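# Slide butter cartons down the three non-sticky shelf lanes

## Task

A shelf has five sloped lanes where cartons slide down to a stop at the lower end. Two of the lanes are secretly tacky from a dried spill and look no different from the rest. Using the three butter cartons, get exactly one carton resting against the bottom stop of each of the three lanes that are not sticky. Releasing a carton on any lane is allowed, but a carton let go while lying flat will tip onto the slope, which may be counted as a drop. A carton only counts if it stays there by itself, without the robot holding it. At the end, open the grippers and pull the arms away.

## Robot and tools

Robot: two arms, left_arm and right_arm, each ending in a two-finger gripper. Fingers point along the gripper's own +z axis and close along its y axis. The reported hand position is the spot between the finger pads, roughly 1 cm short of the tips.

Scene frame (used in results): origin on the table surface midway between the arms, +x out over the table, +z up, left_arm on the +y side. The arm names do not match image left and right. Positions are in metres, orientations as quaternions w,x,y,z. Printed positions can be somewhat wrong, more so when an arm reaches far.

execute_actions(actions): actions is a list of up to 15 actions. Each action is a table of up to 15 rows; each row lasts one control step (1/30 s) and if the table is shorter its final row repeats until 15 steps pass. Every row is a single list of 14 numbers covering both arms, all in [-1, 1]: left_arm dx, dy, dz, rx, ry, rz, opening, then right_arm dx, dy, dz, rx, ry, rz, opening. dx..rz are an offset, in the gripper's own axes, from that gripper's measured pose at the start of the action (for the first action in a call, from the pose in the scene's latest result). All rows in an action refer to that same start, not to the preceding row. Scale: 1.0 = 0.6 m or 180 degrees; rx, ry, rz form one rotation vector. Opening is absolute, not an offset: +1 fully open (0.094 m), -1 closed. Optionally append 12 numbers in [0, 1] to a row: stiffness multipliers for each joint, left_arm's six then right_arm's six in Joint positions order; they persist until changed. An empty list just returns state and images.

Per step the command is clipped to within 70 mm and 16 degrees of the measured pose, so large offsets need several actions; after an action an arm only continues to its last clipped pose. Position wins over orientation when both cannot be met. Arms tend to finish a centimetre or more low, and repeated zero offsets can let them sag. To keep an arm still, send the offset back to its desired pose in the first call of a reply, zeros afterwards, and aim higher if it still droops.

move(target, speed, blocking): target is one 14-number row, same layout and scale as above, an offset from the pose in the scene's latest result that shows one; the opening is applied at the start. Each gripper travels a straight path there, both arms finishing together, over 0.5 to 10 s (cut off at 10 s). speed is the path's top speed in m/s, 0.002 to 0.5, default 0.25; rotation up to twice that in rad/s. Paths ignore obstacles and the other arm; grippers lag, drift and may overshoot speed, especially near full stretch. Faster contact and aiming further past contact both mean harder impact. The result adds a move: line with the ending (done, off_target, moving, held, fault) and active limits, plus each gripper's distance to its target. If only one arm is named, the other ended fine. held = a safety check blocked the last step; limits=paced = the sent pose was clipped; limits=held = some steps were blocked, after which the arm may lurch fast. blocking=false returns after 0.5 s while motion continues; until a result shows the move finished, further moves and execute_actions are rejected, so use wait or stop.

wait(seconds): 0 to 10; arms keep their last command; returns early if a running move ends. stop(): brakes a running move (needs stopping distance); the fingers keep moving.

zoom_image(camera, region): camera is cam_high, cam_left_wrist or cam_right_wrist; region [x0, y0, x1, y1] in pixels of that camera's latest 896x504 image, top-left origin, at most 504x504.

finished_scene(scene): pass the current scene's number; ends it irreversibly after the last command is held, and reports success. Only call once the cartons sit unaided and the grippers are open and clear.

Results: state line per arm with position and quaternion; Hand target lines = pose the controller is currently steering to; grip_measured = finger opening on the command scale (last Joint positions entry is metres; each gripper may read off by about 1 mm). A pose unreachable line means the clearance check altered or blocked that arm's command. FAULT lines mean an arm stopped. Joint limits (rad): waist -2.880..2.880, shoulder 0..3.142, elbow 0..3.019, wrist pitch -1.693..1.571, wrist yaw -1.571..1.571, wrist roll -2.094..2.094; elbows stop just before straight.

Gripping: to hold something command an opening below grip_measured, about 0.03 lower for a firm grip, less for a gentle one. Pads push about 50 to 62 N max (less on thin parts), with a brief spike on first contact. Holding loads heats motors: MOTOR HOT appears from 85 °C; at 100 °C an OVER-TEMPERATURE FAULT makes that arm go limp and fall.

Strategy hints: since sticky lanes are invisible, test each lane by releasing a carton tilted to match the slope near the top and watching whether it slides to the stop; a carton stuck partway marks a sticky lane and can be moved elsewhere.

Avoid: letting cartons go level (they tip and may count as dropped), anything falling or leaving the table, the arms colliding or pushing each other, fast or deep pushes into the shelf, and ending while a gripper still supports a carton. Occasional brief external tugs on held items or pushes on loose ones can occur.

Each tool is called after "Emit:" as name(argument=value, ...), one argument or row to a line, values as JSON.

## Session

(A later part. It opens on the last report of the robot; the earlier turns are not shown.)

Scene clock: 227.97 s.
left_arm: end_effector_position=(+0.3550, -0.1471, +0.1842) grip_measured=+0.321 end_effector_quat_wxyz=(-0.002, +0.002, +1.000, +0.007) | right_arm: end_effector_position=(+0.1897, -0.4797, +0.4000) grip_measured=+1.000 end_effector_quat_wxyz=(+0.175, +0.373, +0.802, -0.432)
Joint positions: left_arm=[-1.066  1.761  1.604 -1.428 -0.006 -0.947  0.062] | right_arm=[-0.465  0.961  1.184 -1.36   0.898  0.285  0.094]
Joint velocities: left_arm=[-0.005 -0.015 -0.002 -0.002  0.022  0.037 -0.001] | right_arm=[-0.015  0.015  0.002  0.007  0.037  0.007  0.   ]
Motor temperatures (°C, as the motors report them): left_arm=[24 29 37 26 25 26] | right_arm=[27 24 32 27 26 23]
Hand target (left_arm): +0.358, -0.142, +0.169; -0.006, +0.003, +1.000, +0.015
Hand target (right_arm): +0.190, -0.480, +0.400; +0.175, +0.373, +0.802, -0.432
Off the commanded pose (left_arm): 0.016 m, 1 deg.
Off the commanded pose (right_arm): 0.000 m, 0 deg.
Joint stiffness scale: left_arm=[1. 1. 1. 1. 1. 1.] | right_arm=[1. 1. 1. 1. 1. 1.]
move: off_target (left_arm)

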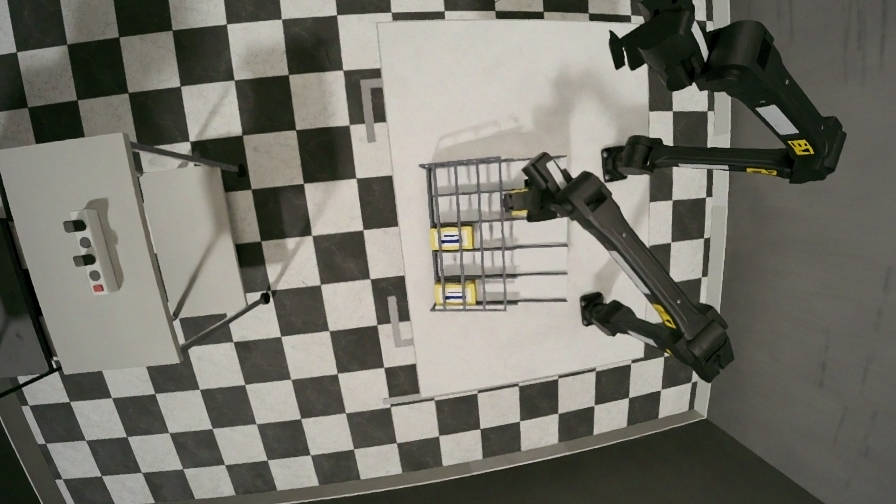

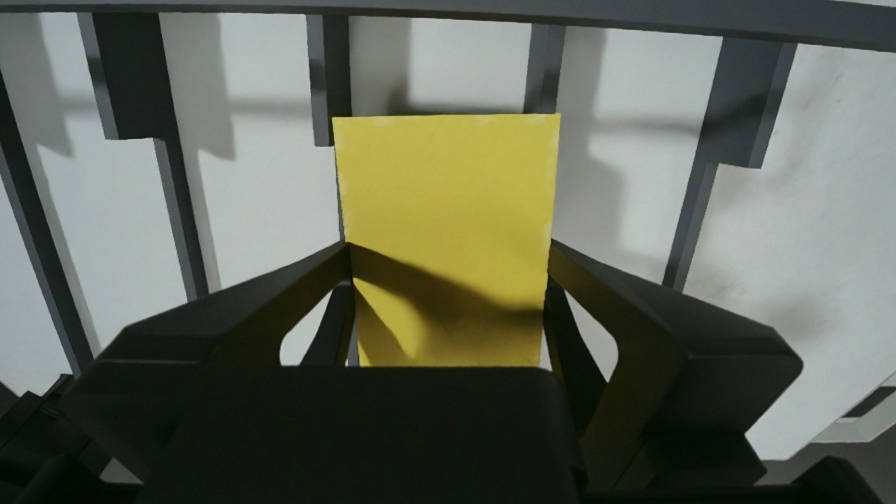

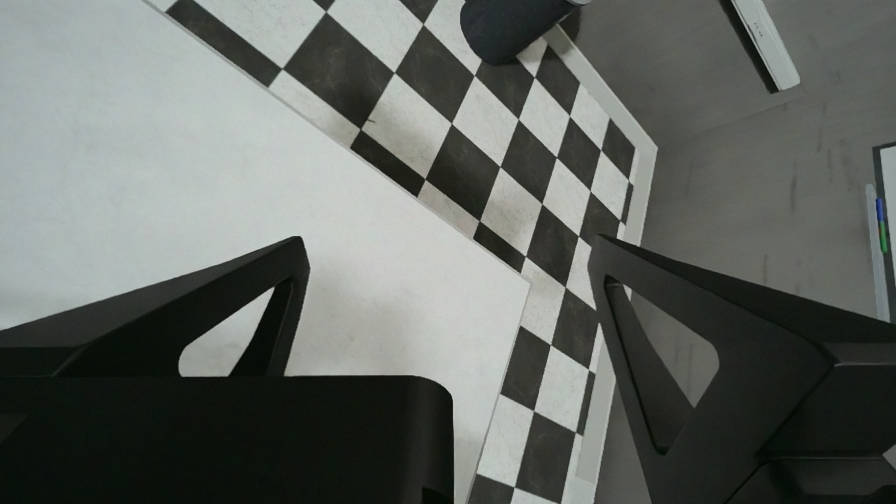

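Emit:
move(
  target=[0,0,-0.01,0,0,0,0.85,0,0,0,0,0,0,1],
  speed=0.01,
)

Emit:
wait(
  seconds=2,
)

Scene clock: 230.67 s.
left_arm: end_effector_position=(+0.3549, -0.1471, +0.1846) grip_measured=+0.847 end_effector_quat_wxyz=(-0.001, +0.002, +1.000, +0.007) | right_arm: end_effector_position=(+0.1897, -0.4797, +0.4000) grip_measured=+1.000 end_effector_quat_wxyz=(+0.175, +0.373, +0.802, -0.432)
Joint positions: left_arm=[-1.066  1.76   1.604 -1.428 -0.006 -0.947  0.087] | right_arm=[-0.465  0.961  1.184 -1.36   0.898  0.285  0.094]
Joint velocities: left_arm=[-0.005 -0.005  0.012 -0.007 -0.037 -0.022 -0.   ] | right_arm=[ 0.005 -0.005 -0.002 -0.017  0.007 -0.066  0.   ]
Motor temperatures (°C, as the motors report them): left_arm=[24 29 36 26 25 26] | right_arm=[27 24 32 27 26 23]
Hand target (left_arm): +0.355, -0.147, +0.190; -0.002, +0.002, +1.000, +0.007
Hand target (right_arm): +0.190, -0.480, +0.400; +0.175, +0.373, +0.802, -0.432
Off the commanded pose (left_arm): 0.006 m, 0 deg.
Off the commanded pose (right_arm): 0.000 m, 0 deg.
Joint stiffness scale: left_arm=[1. 1. 1. 1. 1. 1.] | right_arm=[1. 1. 1. 1. 1. 1.]
move: done

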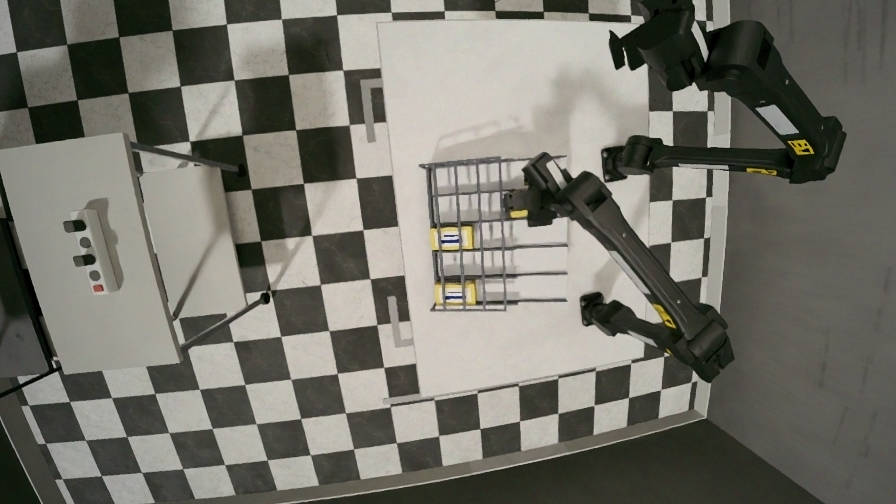

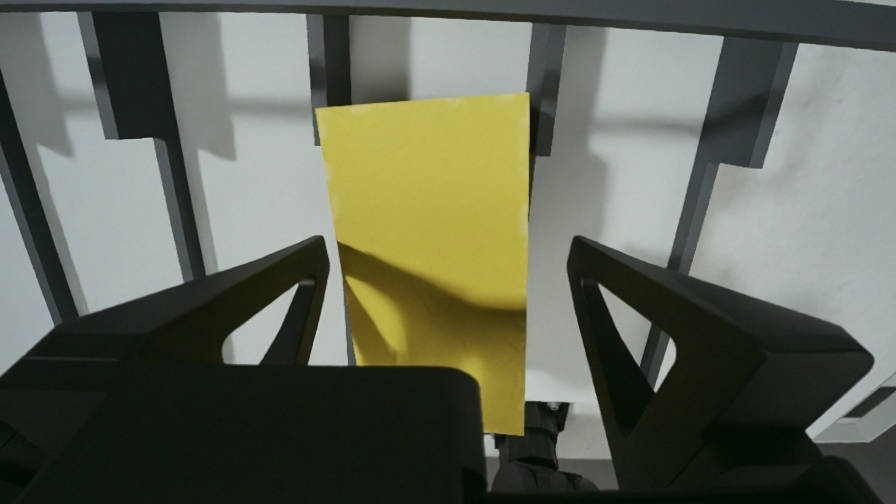

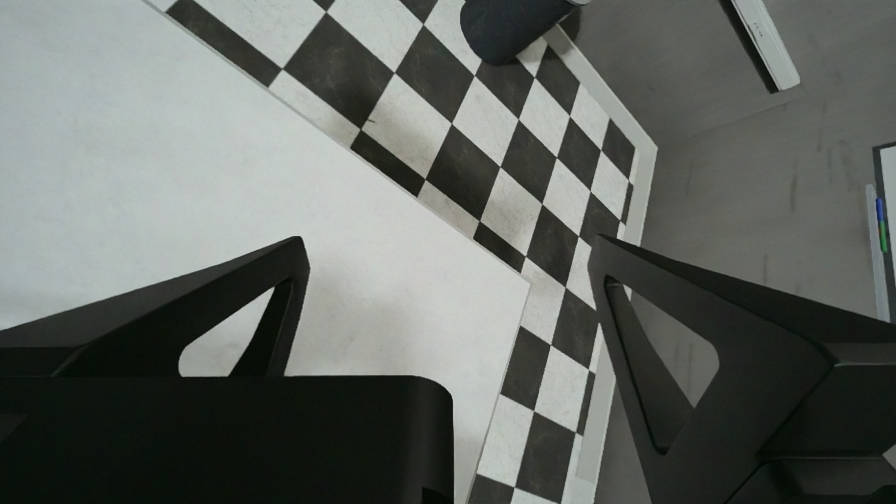

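Scene clock: 232.67 s.
left_arm: end_effector_position=(+0.3549, -0.1471, +0.1846) grip_measured=+0.847 end_effector_quat_wxyz=(-0.001, +0.002, +1.000, +0.007) | right_arm: end_effector_position=(+0.1897, -0.4797, +0.4000) grip_measured=+1.000 end_effector_quat_wxyz=(+0.175, +0.373, +0.802, -0.432)
Joint positions: left_arm=[-1.066  1.76   1.604 -1.428 -0.006 -0.947  0.087] | right_arm=[-0.465  0.961  1.184 -1.36   0.898  0.285  0.094]
Joint velocities: left_arm=[-0.015  0.005  0.012  0.002 -0.037 -0.037 -0.   ] | right_arm=[-0.005  0.005 -0.017  0.012 -0.037 -0.022  0.   ]
Motor temperatures (°C, as the motors report them): left_arm=[24 30 36 26 25 26] | right_arm=[27 24 32 27 26 23]
Hand target (left_arm): +0.355, -0.147, +0.190; -0.002, +0.002, +1.000, +0.007
Hand target (right_arm): +0.190, -0.480, +0.400; +0.175, +0.373, +0.802, -0.432
Off the commanded pose (left_arm): 0.006 m, 0 deg.
Off the commanded pose (right_arm): 0.000 m, 0 deg.
Joint stiffness scale: left_arm=[1. 1. 1. 1. 1. 1.] | right_arm=[1. 1. 1. 1. 1. 1.]
wait: 2.00 s; at rest by 0.17 s

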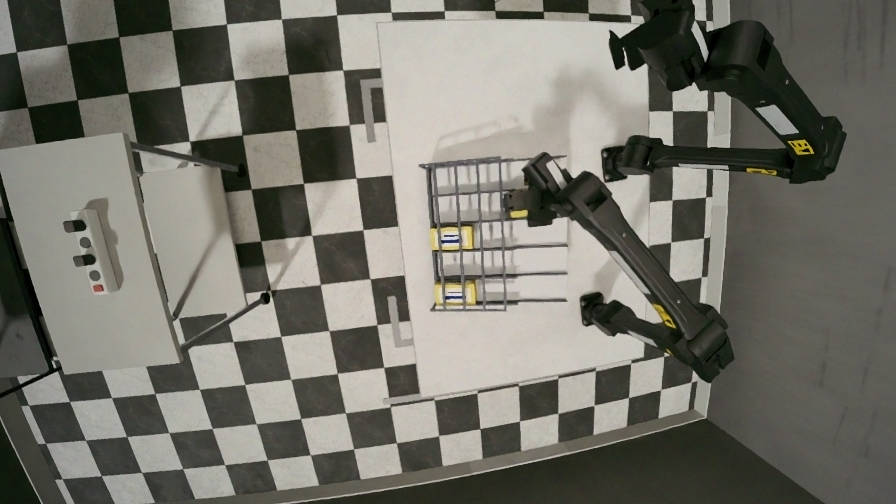

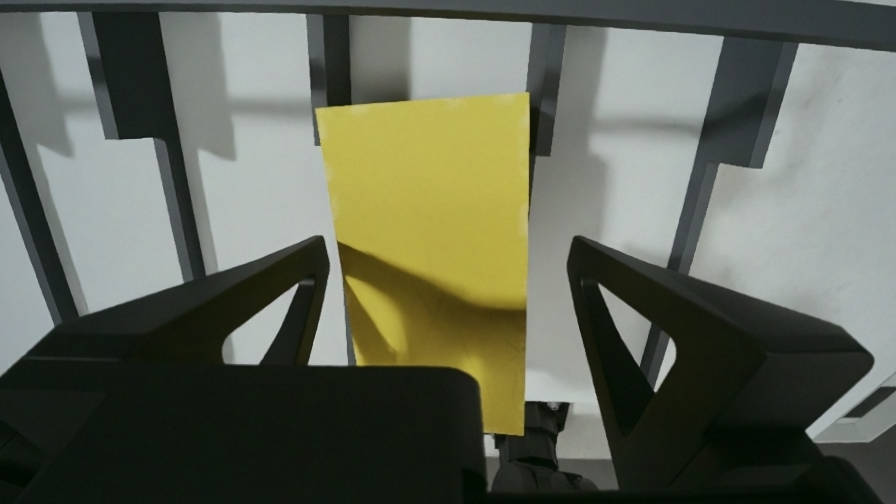

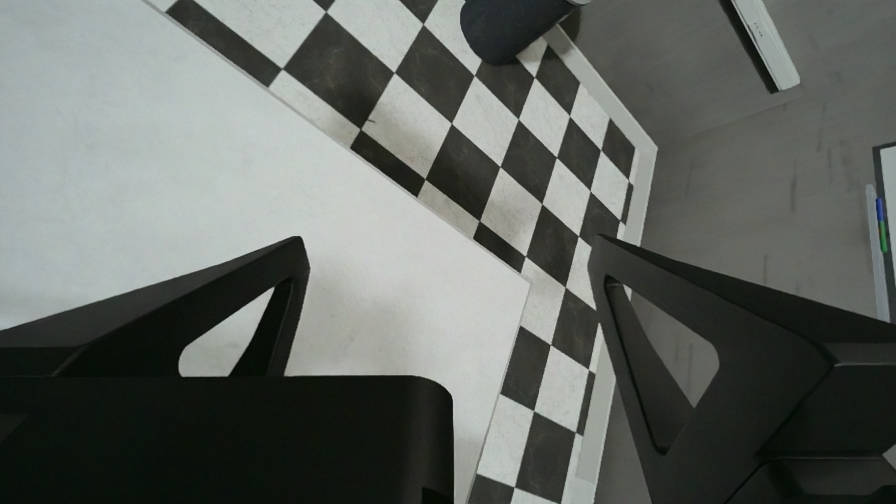

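Emit:
move(
  target=[0,0.011,0.027,0,0,0,0.85,0,0,0,0,0,0,1],
  speed=0.02,
)

Emit:
move(
  target=[0,0,0,0,0,0,0.28,0,0,0,0,0,0,1],
  speed=0.02,
)

Emit:
move(
  target=[0,0,0,0,0,0,0.85,0,0,0,0,0,0,1],
  speed=0.02,
)

Emit:
wait(
  seconds=2,
)

Scene clock: 237.33 s.
left_arm: end_effector_position=(+0.3519, -0.1428, +0.1708) grip_measured=+0.847 end_effector_quat_wxyz=(-0.004, +0.002, +1.000, +0.011) | right_arm: end_effector_position=(+0.1897, -0.4797, +0.4000) grip_measured=+1.000 end_effector_quat_wxyz=(+0.175, +0.373, +0.802, -0.432)
Joint positions: left_arm=[-1.066  1.759  1.566 -1.401 -0.006 -0.947  0.087] | right_arm=[-0.465  0.961  1.184 -1.36   0.898  0.285  0.094]
Joint velocities: left_arm=[-0.024 -0.005 -0.017 -0.002  0.007  0.051 -0.   ] | right_arm=[-0.015 -0.005 -0.007 -0.007 -0.066  0.007  0.   ]
Motor temperatures (°C, as the motors report them): left_arm=[24 30 35 26 25 26] | right_arm=[27 24 32 27 26 23]
Hand target (left_arm): +0.355, -0.140, +0.169; -0.002, +0.002, +1.000, +0.007
Hand target (right_arm): +0.190, -0.480, +0.400; +0.175, +0.373, +0.802, -0.432
Off the commanded pose (left_arm): 0.005 m, 1 deg.
Off the commanded pose (right_arm): 0.000 m, 0 deg.
Joint stiffness scale: left_arm=[1. 1. 1. 1. 1. 1.] | right_arm=[1. 1. 1. 1. 1. 1.]
move: done

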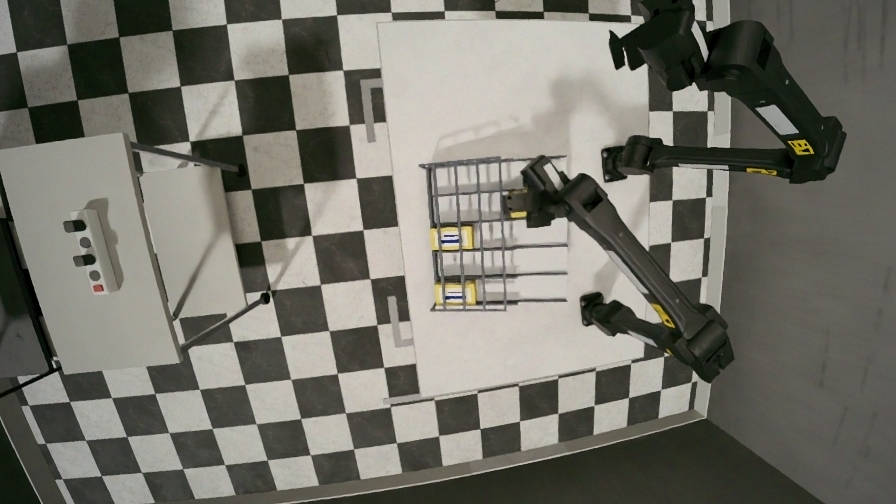

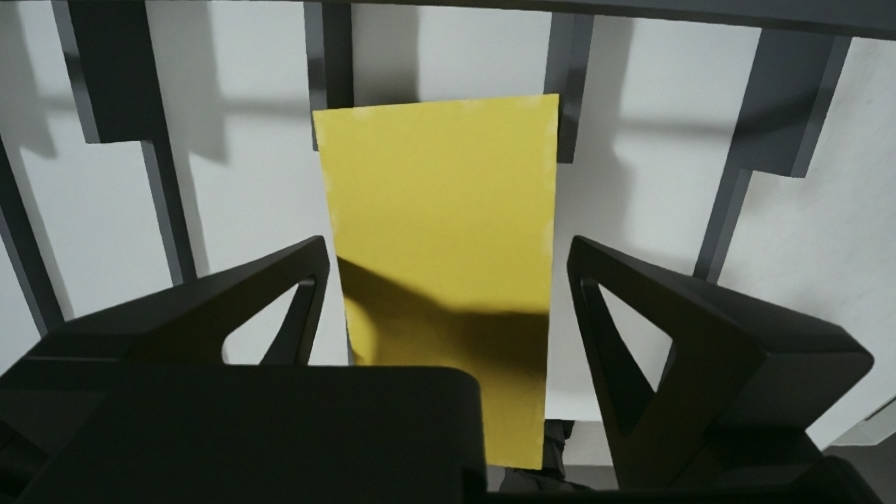

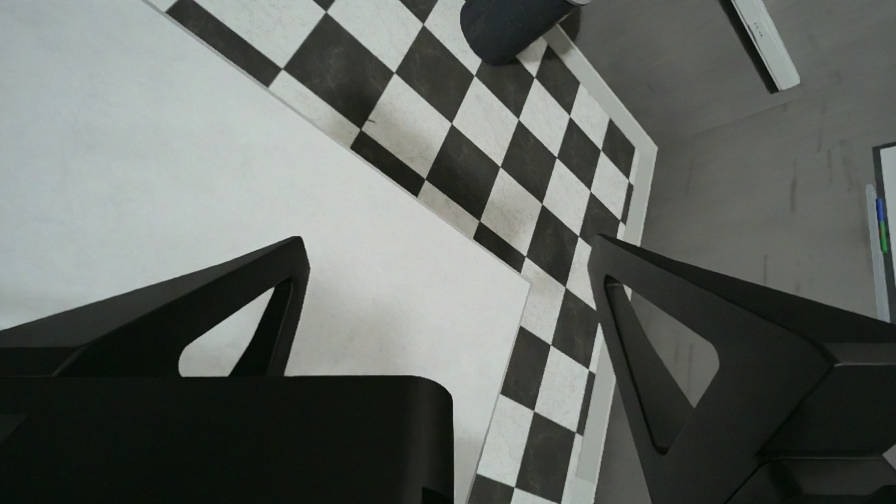

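Scene clock: 237.83 s.
left_arm: end_effector_position=(+0.3519, -0.1428, +0.1708) grip_measured=+0.371 end_effector_quat_wxyz=(-0.004, +0.002, +1.000, +0.011) | right_arm: end_effector_position=(+0.1897, -0.4797, +0.4000) grip_measured=+1.000 end_effector_quat_wxyz=(+0.175, +0.373, +0.802, -0.432)
Joint positions: left_arm=[-1.066  1.759  1.566 -1.401 -0.006 -0.947  0.064] | right_arm=[-0.465  0.961  1.184 -1.36   0.898  0.285  0.094]
Joint velocities: left_arm=[-0.015 -0.015 -0.002 -0.022  0.066 -0.007  0.   ] | right_arm=[ 0.005 -0.015  0.007 -0.012 -0.081  0.007  0.   ]
Motor temperatures (°C, as the motors report them): left_arm=[24 30 35 26 25 26] | right_arm=[27 24 32 27 26 23]
Hand target (left_arm): +0.352, -0.143, +0.171; -0.004, +0.002, +1.000, +0.011
Hand target (right_arm): +0.190, -0.480, +0.400; +0.175, +0.373, +0.802, -0.432
Off the commanded pose (left_arm): 0.000 m, 0 deg.
Off the commanded pose (right_arm): 0.000 m, 0 deg.
Joint stiffness scale: left_arm=[1. 1. 1. 1. 1. 1.] | right_arm=[1. 1. 1. 1. 1. 1.]
move: done

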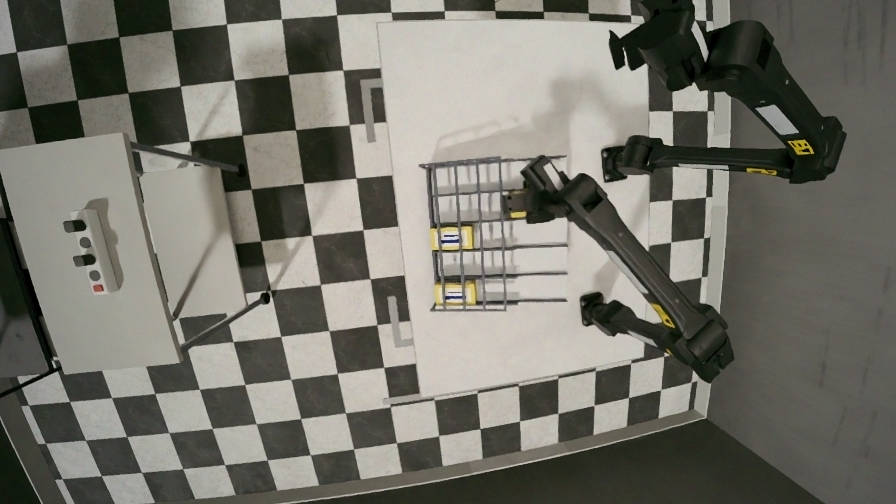

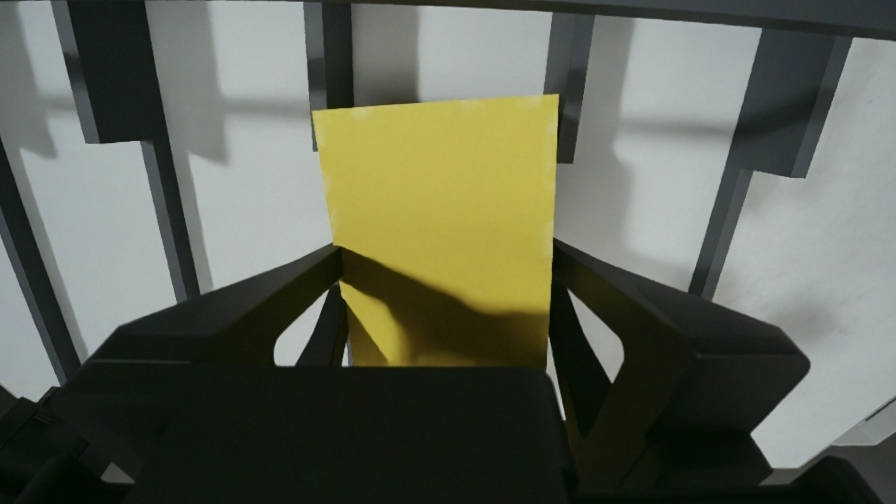

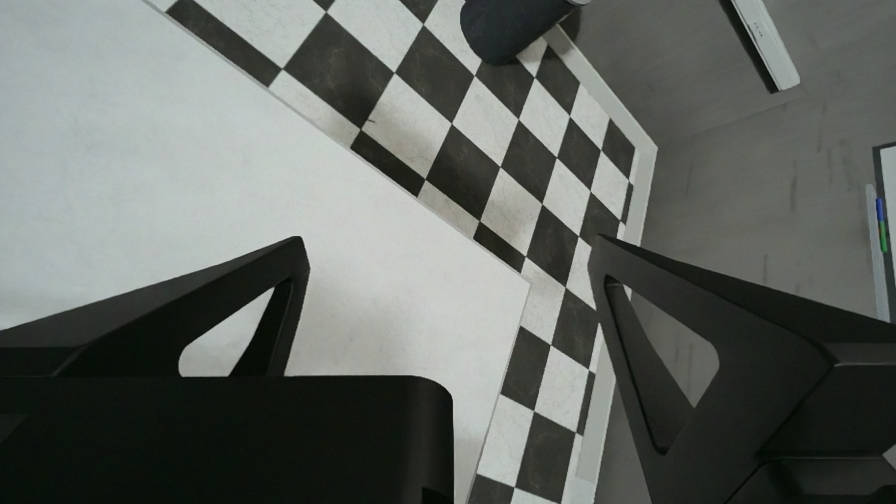

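Scene clock: 238.33 s.
left_arm: end_effector_position=(+0.3519, -0.1428, +0.1708) grip_measured=+0.847 end_effector_quat_wxyz=(-0.004, +0.002, +1.000, +0.011) | right_arm: end_effector_position=(+0.1897, -0.4797, +0.4000) grip_measured=+1.000 end_effector_quat_wxyz=(+0.175, +0.373, +0.802, -0.432)
Joint positions: left_arm=[-1.066  1.759  1.566 -1.401 -0.006 -0.947  0.087] | right_arm=[-0.465  0.961  1.184 -1.36   0.898  0.285  0.094]
Joint velocities: left_arm=[-0.005  0.015 -0.012 -0.007 -0.022 -0.037 -0.001] | right_arm=[-0.005 -0.005 -0.007  0.022  0.022 -0.007  0.   ]
Motor temperatures (°C, as the motors report them): left_arm=[24 30 35 26 25 26] | right_arm=[27 24 32 27 26 23]
Hand target (left_arm): +0.352, -0.143, +0.171; -0.004, +0.002, +1.000, +0.011
Hand target (right_arm): +0.190, -0.480, +0.400; +0.175, +0.373, +0.802, -0.432
Off the commanded pose (left_arm): 0.000 m, 0 deg.
Off the commanded pose (right_arm): 0.000 m, 0 deg.
Joint stiffness scale: left_arm=[1. 1. 1. 1. 1. 1.] | right_arm=[1. 1. 1. 1. 1. 1.]
move: done

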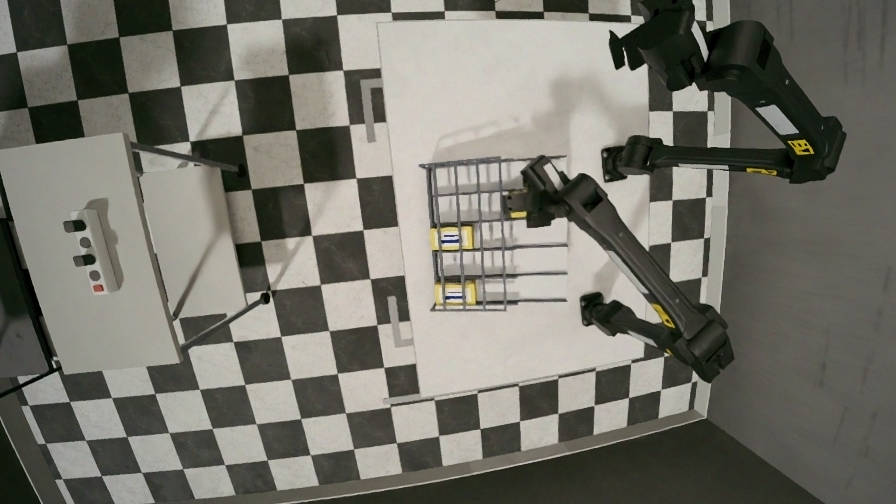

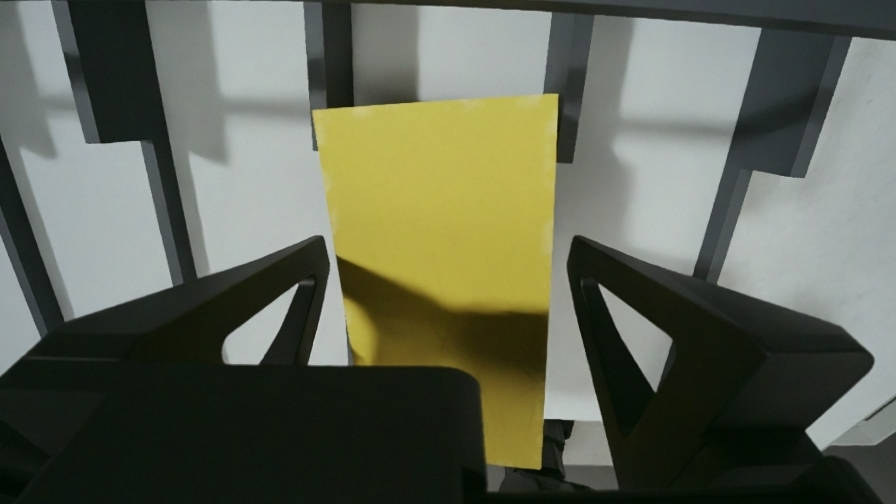

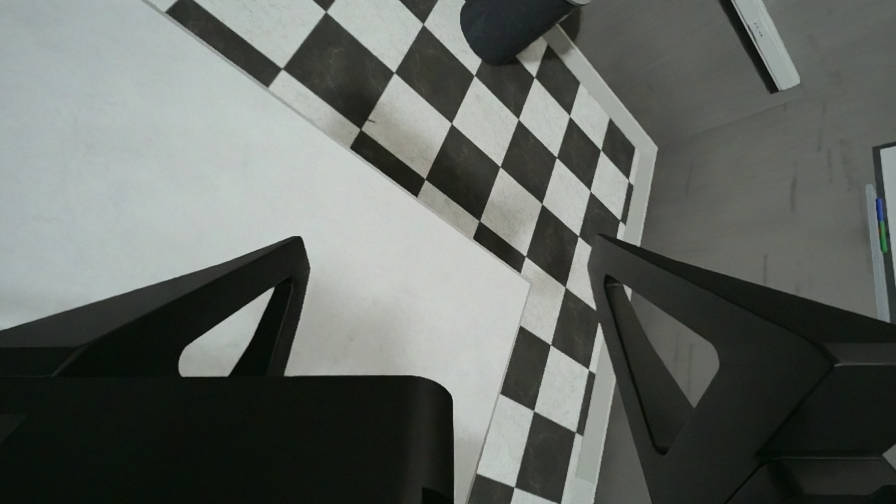

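Scene clock: 240.33 s.
left_arm: end_effector_position=(+0.3519, -0.1428, +0.1708) grip_measured=+0.847 end_effector_quat_wxyz=(-0.004, +0.002, +1.000, +0.011) | right_arm: end_effector_position=(+0.1897, -0.4797, +0.4000) grip_measured=+1.000 end_effector_quat_wxyz=(+0.175, +0.373, +0.802, -0.432)
Joint positions: left_arm=[-1.066  1.759  1.566 -1.401 -0.006 -0.947  0.087] | right_arm=[-0.465  0.961  1.184 -1.36   0.898  0.285  0.094]
Joint velocities: left_arm=[-0.015 -0.005 -0.022 -0.007  0.051  0.007  0.001] | right_arm=[-0.005 -0.015  0.007  0.002 -0.007 -0.007  0.   ]
Motor temperatures (°C, as the motors report them): left_arm=[24 30 35 26 25 26] | right_arm=[27 24 32 27 26 23]
Hand target (left_arm): +0.352, -0.143, +0.171; -0.004, +0.002, +1.000, +0.011
Hand target (right_arm): +0.190, -0.480, +0.400; +0.175, +0.373, +0.802, -0.432
Off the commanded pose (left_arm): 0.000 m, 0 deg.
Off the commanded pose (right_arm): 0.000 m, 0 deg.
Joint stiffness scale: left_arm=[1. 1. 1. 1. 1. 1.] | right_arm=[1. 1. 1. 1. 1. 1.]
wait: 2.00 s; at rest by 0.17 s

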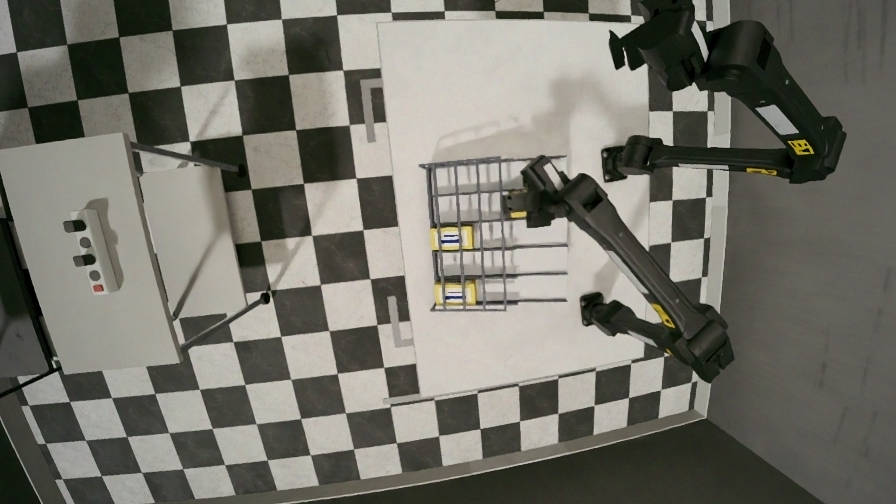

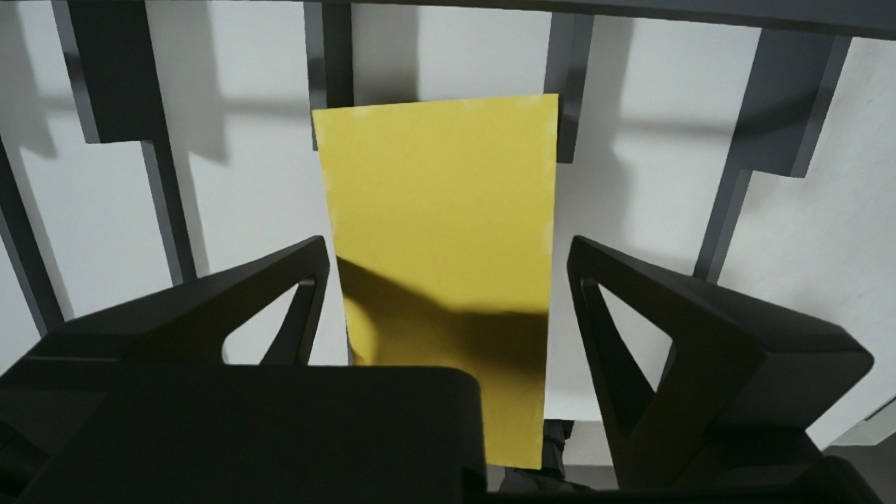

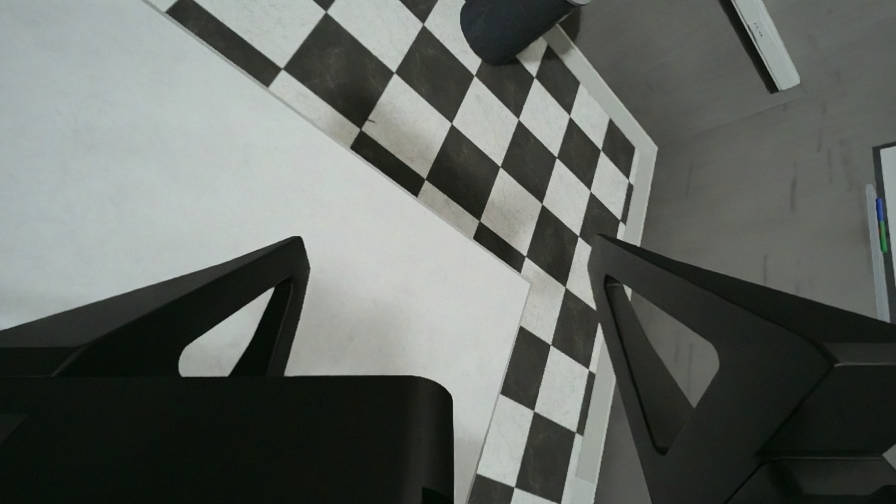

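Emit:
move(
  target=[0,0,0,0,0,0,0.25,0,0,0,0,0,0,1],
  speed=0.02,
)

Emit:
move(
  target=[0.01,0,-0.14,0.015,-0.015,0,0.25,0,0,0,0,0,0,1],
  speed=0.05,
)

Emit:
move(
  target=[-0.02,-0.16,-0.05,0.017,-0.017,0,0.25,0,0,0,0,0,0,1],
  speed=0.06,
)

Scene clock: 245.17 s.
left_arm: end_effector_position=(+0.3519, -0.1428, +0.1708) grip_measured=+0.376 end_effector_quat_wxyz=(-0.004, +0.002, +1.000, +0.011) | right_arm: end_effector_position=(+0.1897, -0.4797, +0.4000) grip_measured=+1.000 end_effector_quat_wxyz=(+0.175, +0.373, +0.802, -0.432)
Joint positions: left_arm=[-1.066  1.759  1.566 -1.401 -0.006 -0.947  0.065] | right_arm=[-0.465  0.961  1.184 -1.36   0.898  0.285  0.094]
Joint velocities: left_arm=[ 0.005 -0.015 -0.027 -0.002 -0.037  0.007 -0.   ] | right_arm=[ 0.005 -0.024 -0.012  0.007 -0.051  0.066  0.   ]
Motor temperatures (°C, as the motors report them): left_arm=[24 30 35 26 25 26] | right_arm=[27 24 32 27 26 23]
Hand target (left_arm): +0.352, -0.143, +0.171; -0.005, +0.002, +1.000, +0.011
Hand target (right_arm): +0.190, -0.480, +0.400; +0.175, +0.373, +0.802, -0.432
Off the commanded pose (left_arm): 0.000 m, 0 deg.
Off the commanded pose (right_arm): 0.000 m, 0 deg.
Joint stiffness scale: left_arm=[1. 1. 1. 1. 1. 1.] | right_arm=[1. 1. 1. 1. 1. 1.]
move: done

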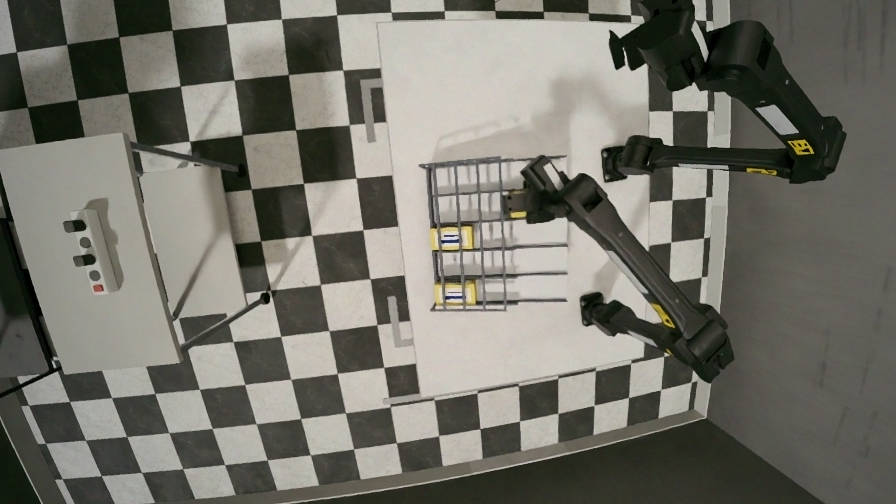

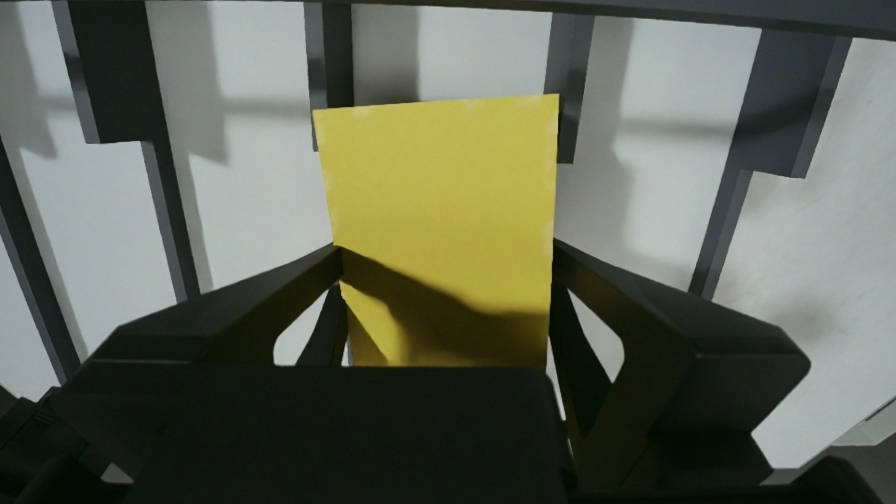

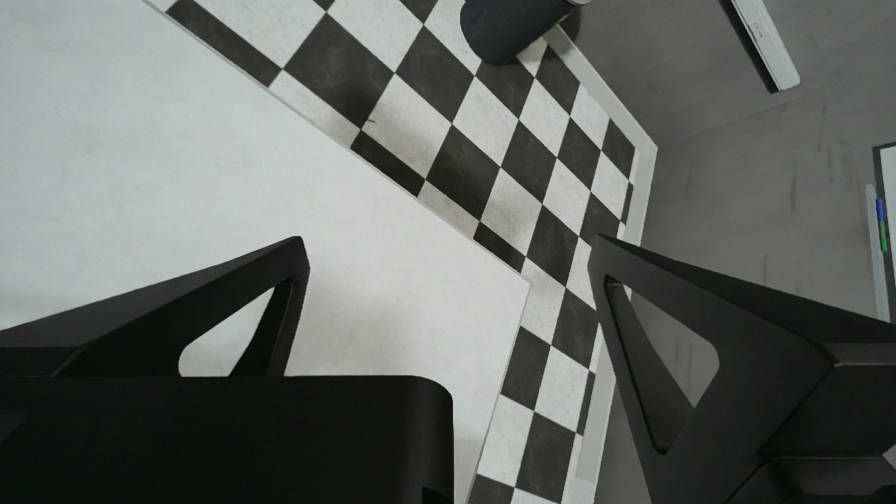

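Scene clock: 247.23 s.
left_arm: end_effector_position=(+0.3430, -0.1301, +0.2118) grip_measured=+0.376 end_effector_quat_wxyz=(-0.006, +0.004, +1.000, +0.021) | right_arm: end_effector_position=(+0.1897, -0.4797, +0.4000) grip_measured=+1.000 end_effector_quat_wxyz=(+0.175, +0.373, +0.802, -0.432)
Joint positions: left_arm=[-1.068  1.714  1.614 -1.512 -0.015 -0.947  0.065] | right_arm=[-0.465  0.961  1.184 -1.36   0.898  0.285  0.094]
Joint velocities: left_arm=[-0.015  0.005  0.007 -0.007 -0.022  0.007  0.   ] | right_arm=[ 0.005 -0.005 -0.002 -0.002 -0.037 -0.066  0.   ]
Motor temperatures (°C, as the motors report them): left_arm=[24 30 35 26 25 26] | right_arm=[27 24 32 27 26 23]
Hand target (left_arm): +0.346, -0.143, +0.255; +0.019, +0.003, +1.000, -0.013
Hand target (right_arm): +0.190, -0.480, +0.400; +0.175, +0.373, +0.802, -0.432
Off the commanded pose (left_arm): 0.046 m, 5 deg.
Off the commanded pose (right_arm): 0.000 m, 0 deg.
Joint stiffness scale: left_arm=[1. 1. 1. 1. 1. 1.] | right_arm=[1. 1. 1. 1. 1. 1.]
move: off_target (left_arm)

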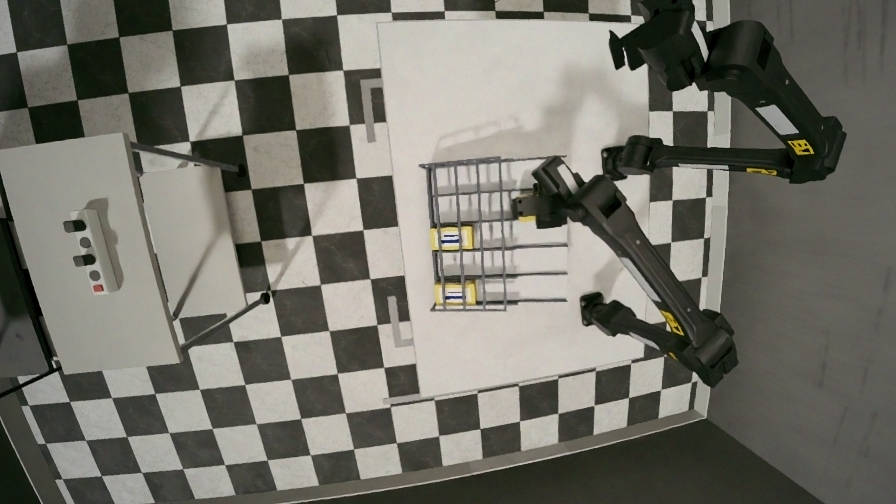

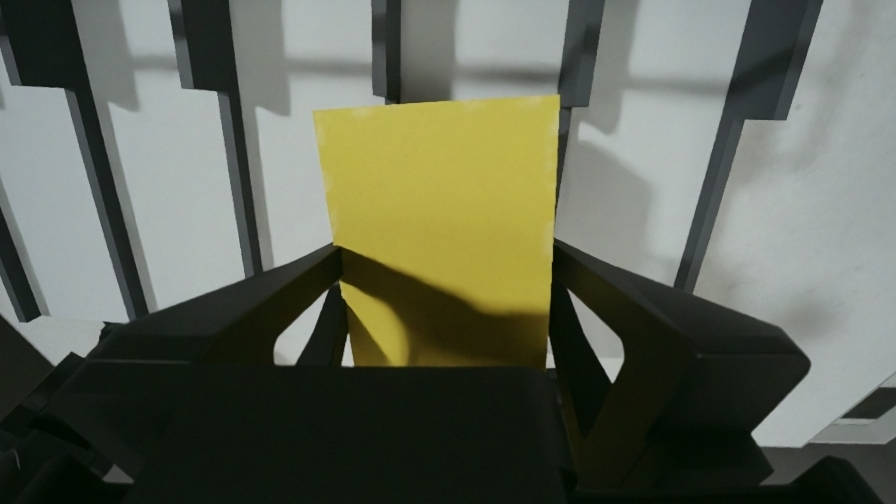

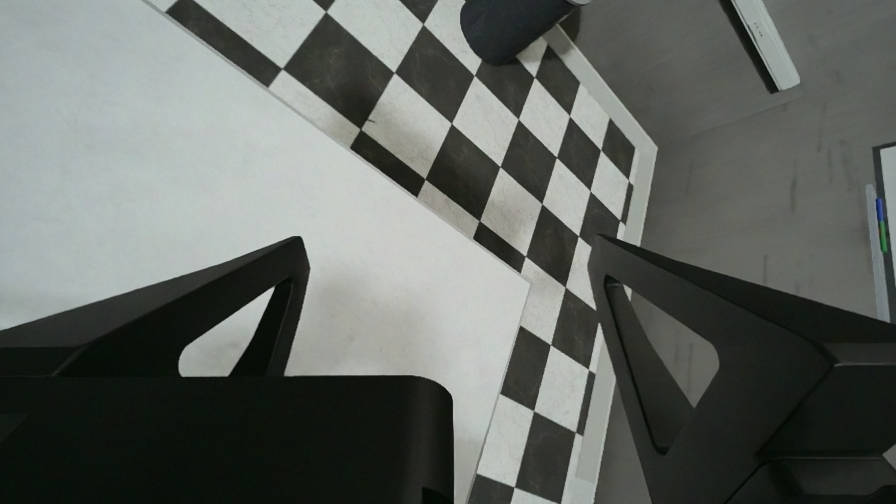

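Scene clock: 249.17 s.
left_arm: end_effector_position=(+0.3480, -0.1600, +0.1989) grip_measured=+0.365 end_effector_quat_wxyz=(-0.018, -0.026, +0.997, +0.077) | right_arm: end_effector_position=(+0.1897, -0.4797, +0.4000) grip_measured=+1.000 end_effector_quat_wxyz=(+0.175, +0.373, +0.802, -0.432)
Joint positions: left_arm=[-1.104  1.865  1.782 -1.639 -0.05  -1.046  0.064] | right_arm=[-0.465  0.961  1.184 -1.36   0.898  0.285  0.094]
Joint velocities: left_arm=[-0.005 -0.005  0.007 -0.022 -0.022  0.007  0.   ] | right_arm=[ 0.005 -0.005 -0.017 -0.002  0.022 -0.022  0.   ]
Motor temperatures (°C, as the motors report them): left_arm=[24 30 36 26 25 26] | right_arm=[27 24 32 27 26 23]
Hand target (left_arm): +0.348, -0.219, +0.240; +0.020, +0.005, +1.000, -0.006
Hand target (right_arm): +0.190, -0.480, +0.400; +0.175, +0.373, +0.802, -0.432
Off the commanded pose (left_arm): 0.078 m, 11 deg.
Off the commanded pose (right_arm): 0.000 m, 0 deg.
Joint stiffness scale: left_arm=[1. 1. 1. 1. 1. 1.] | right_arm=[1. 1. 1. 1. 1. 1.]
move: off_target (left_arm)

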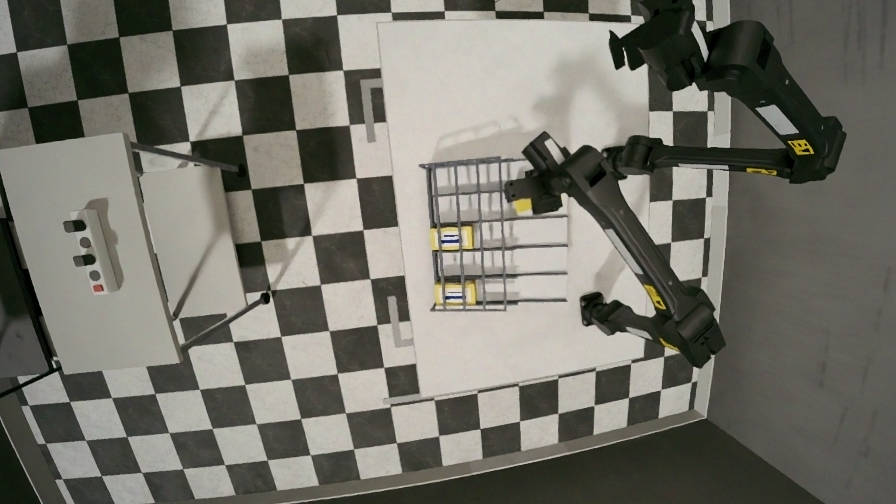

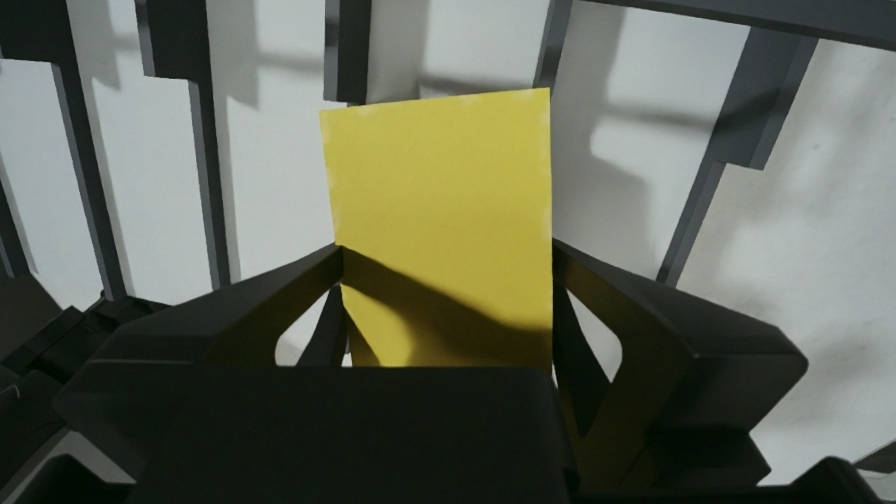

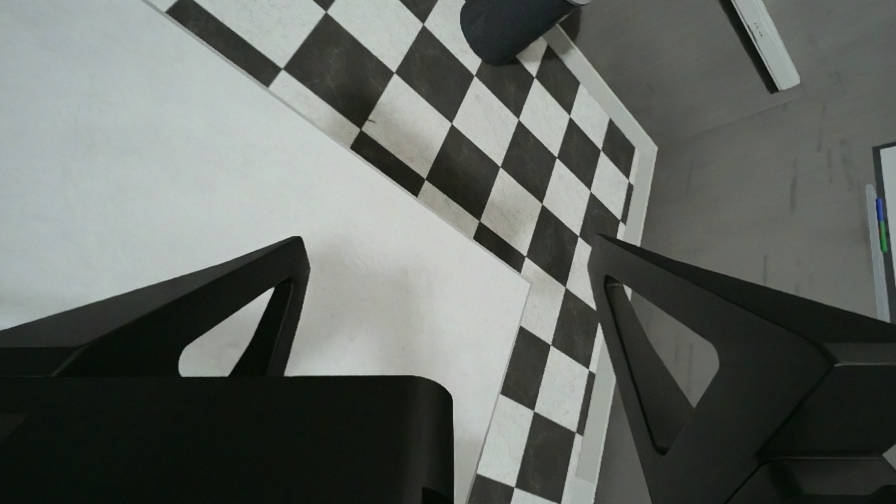

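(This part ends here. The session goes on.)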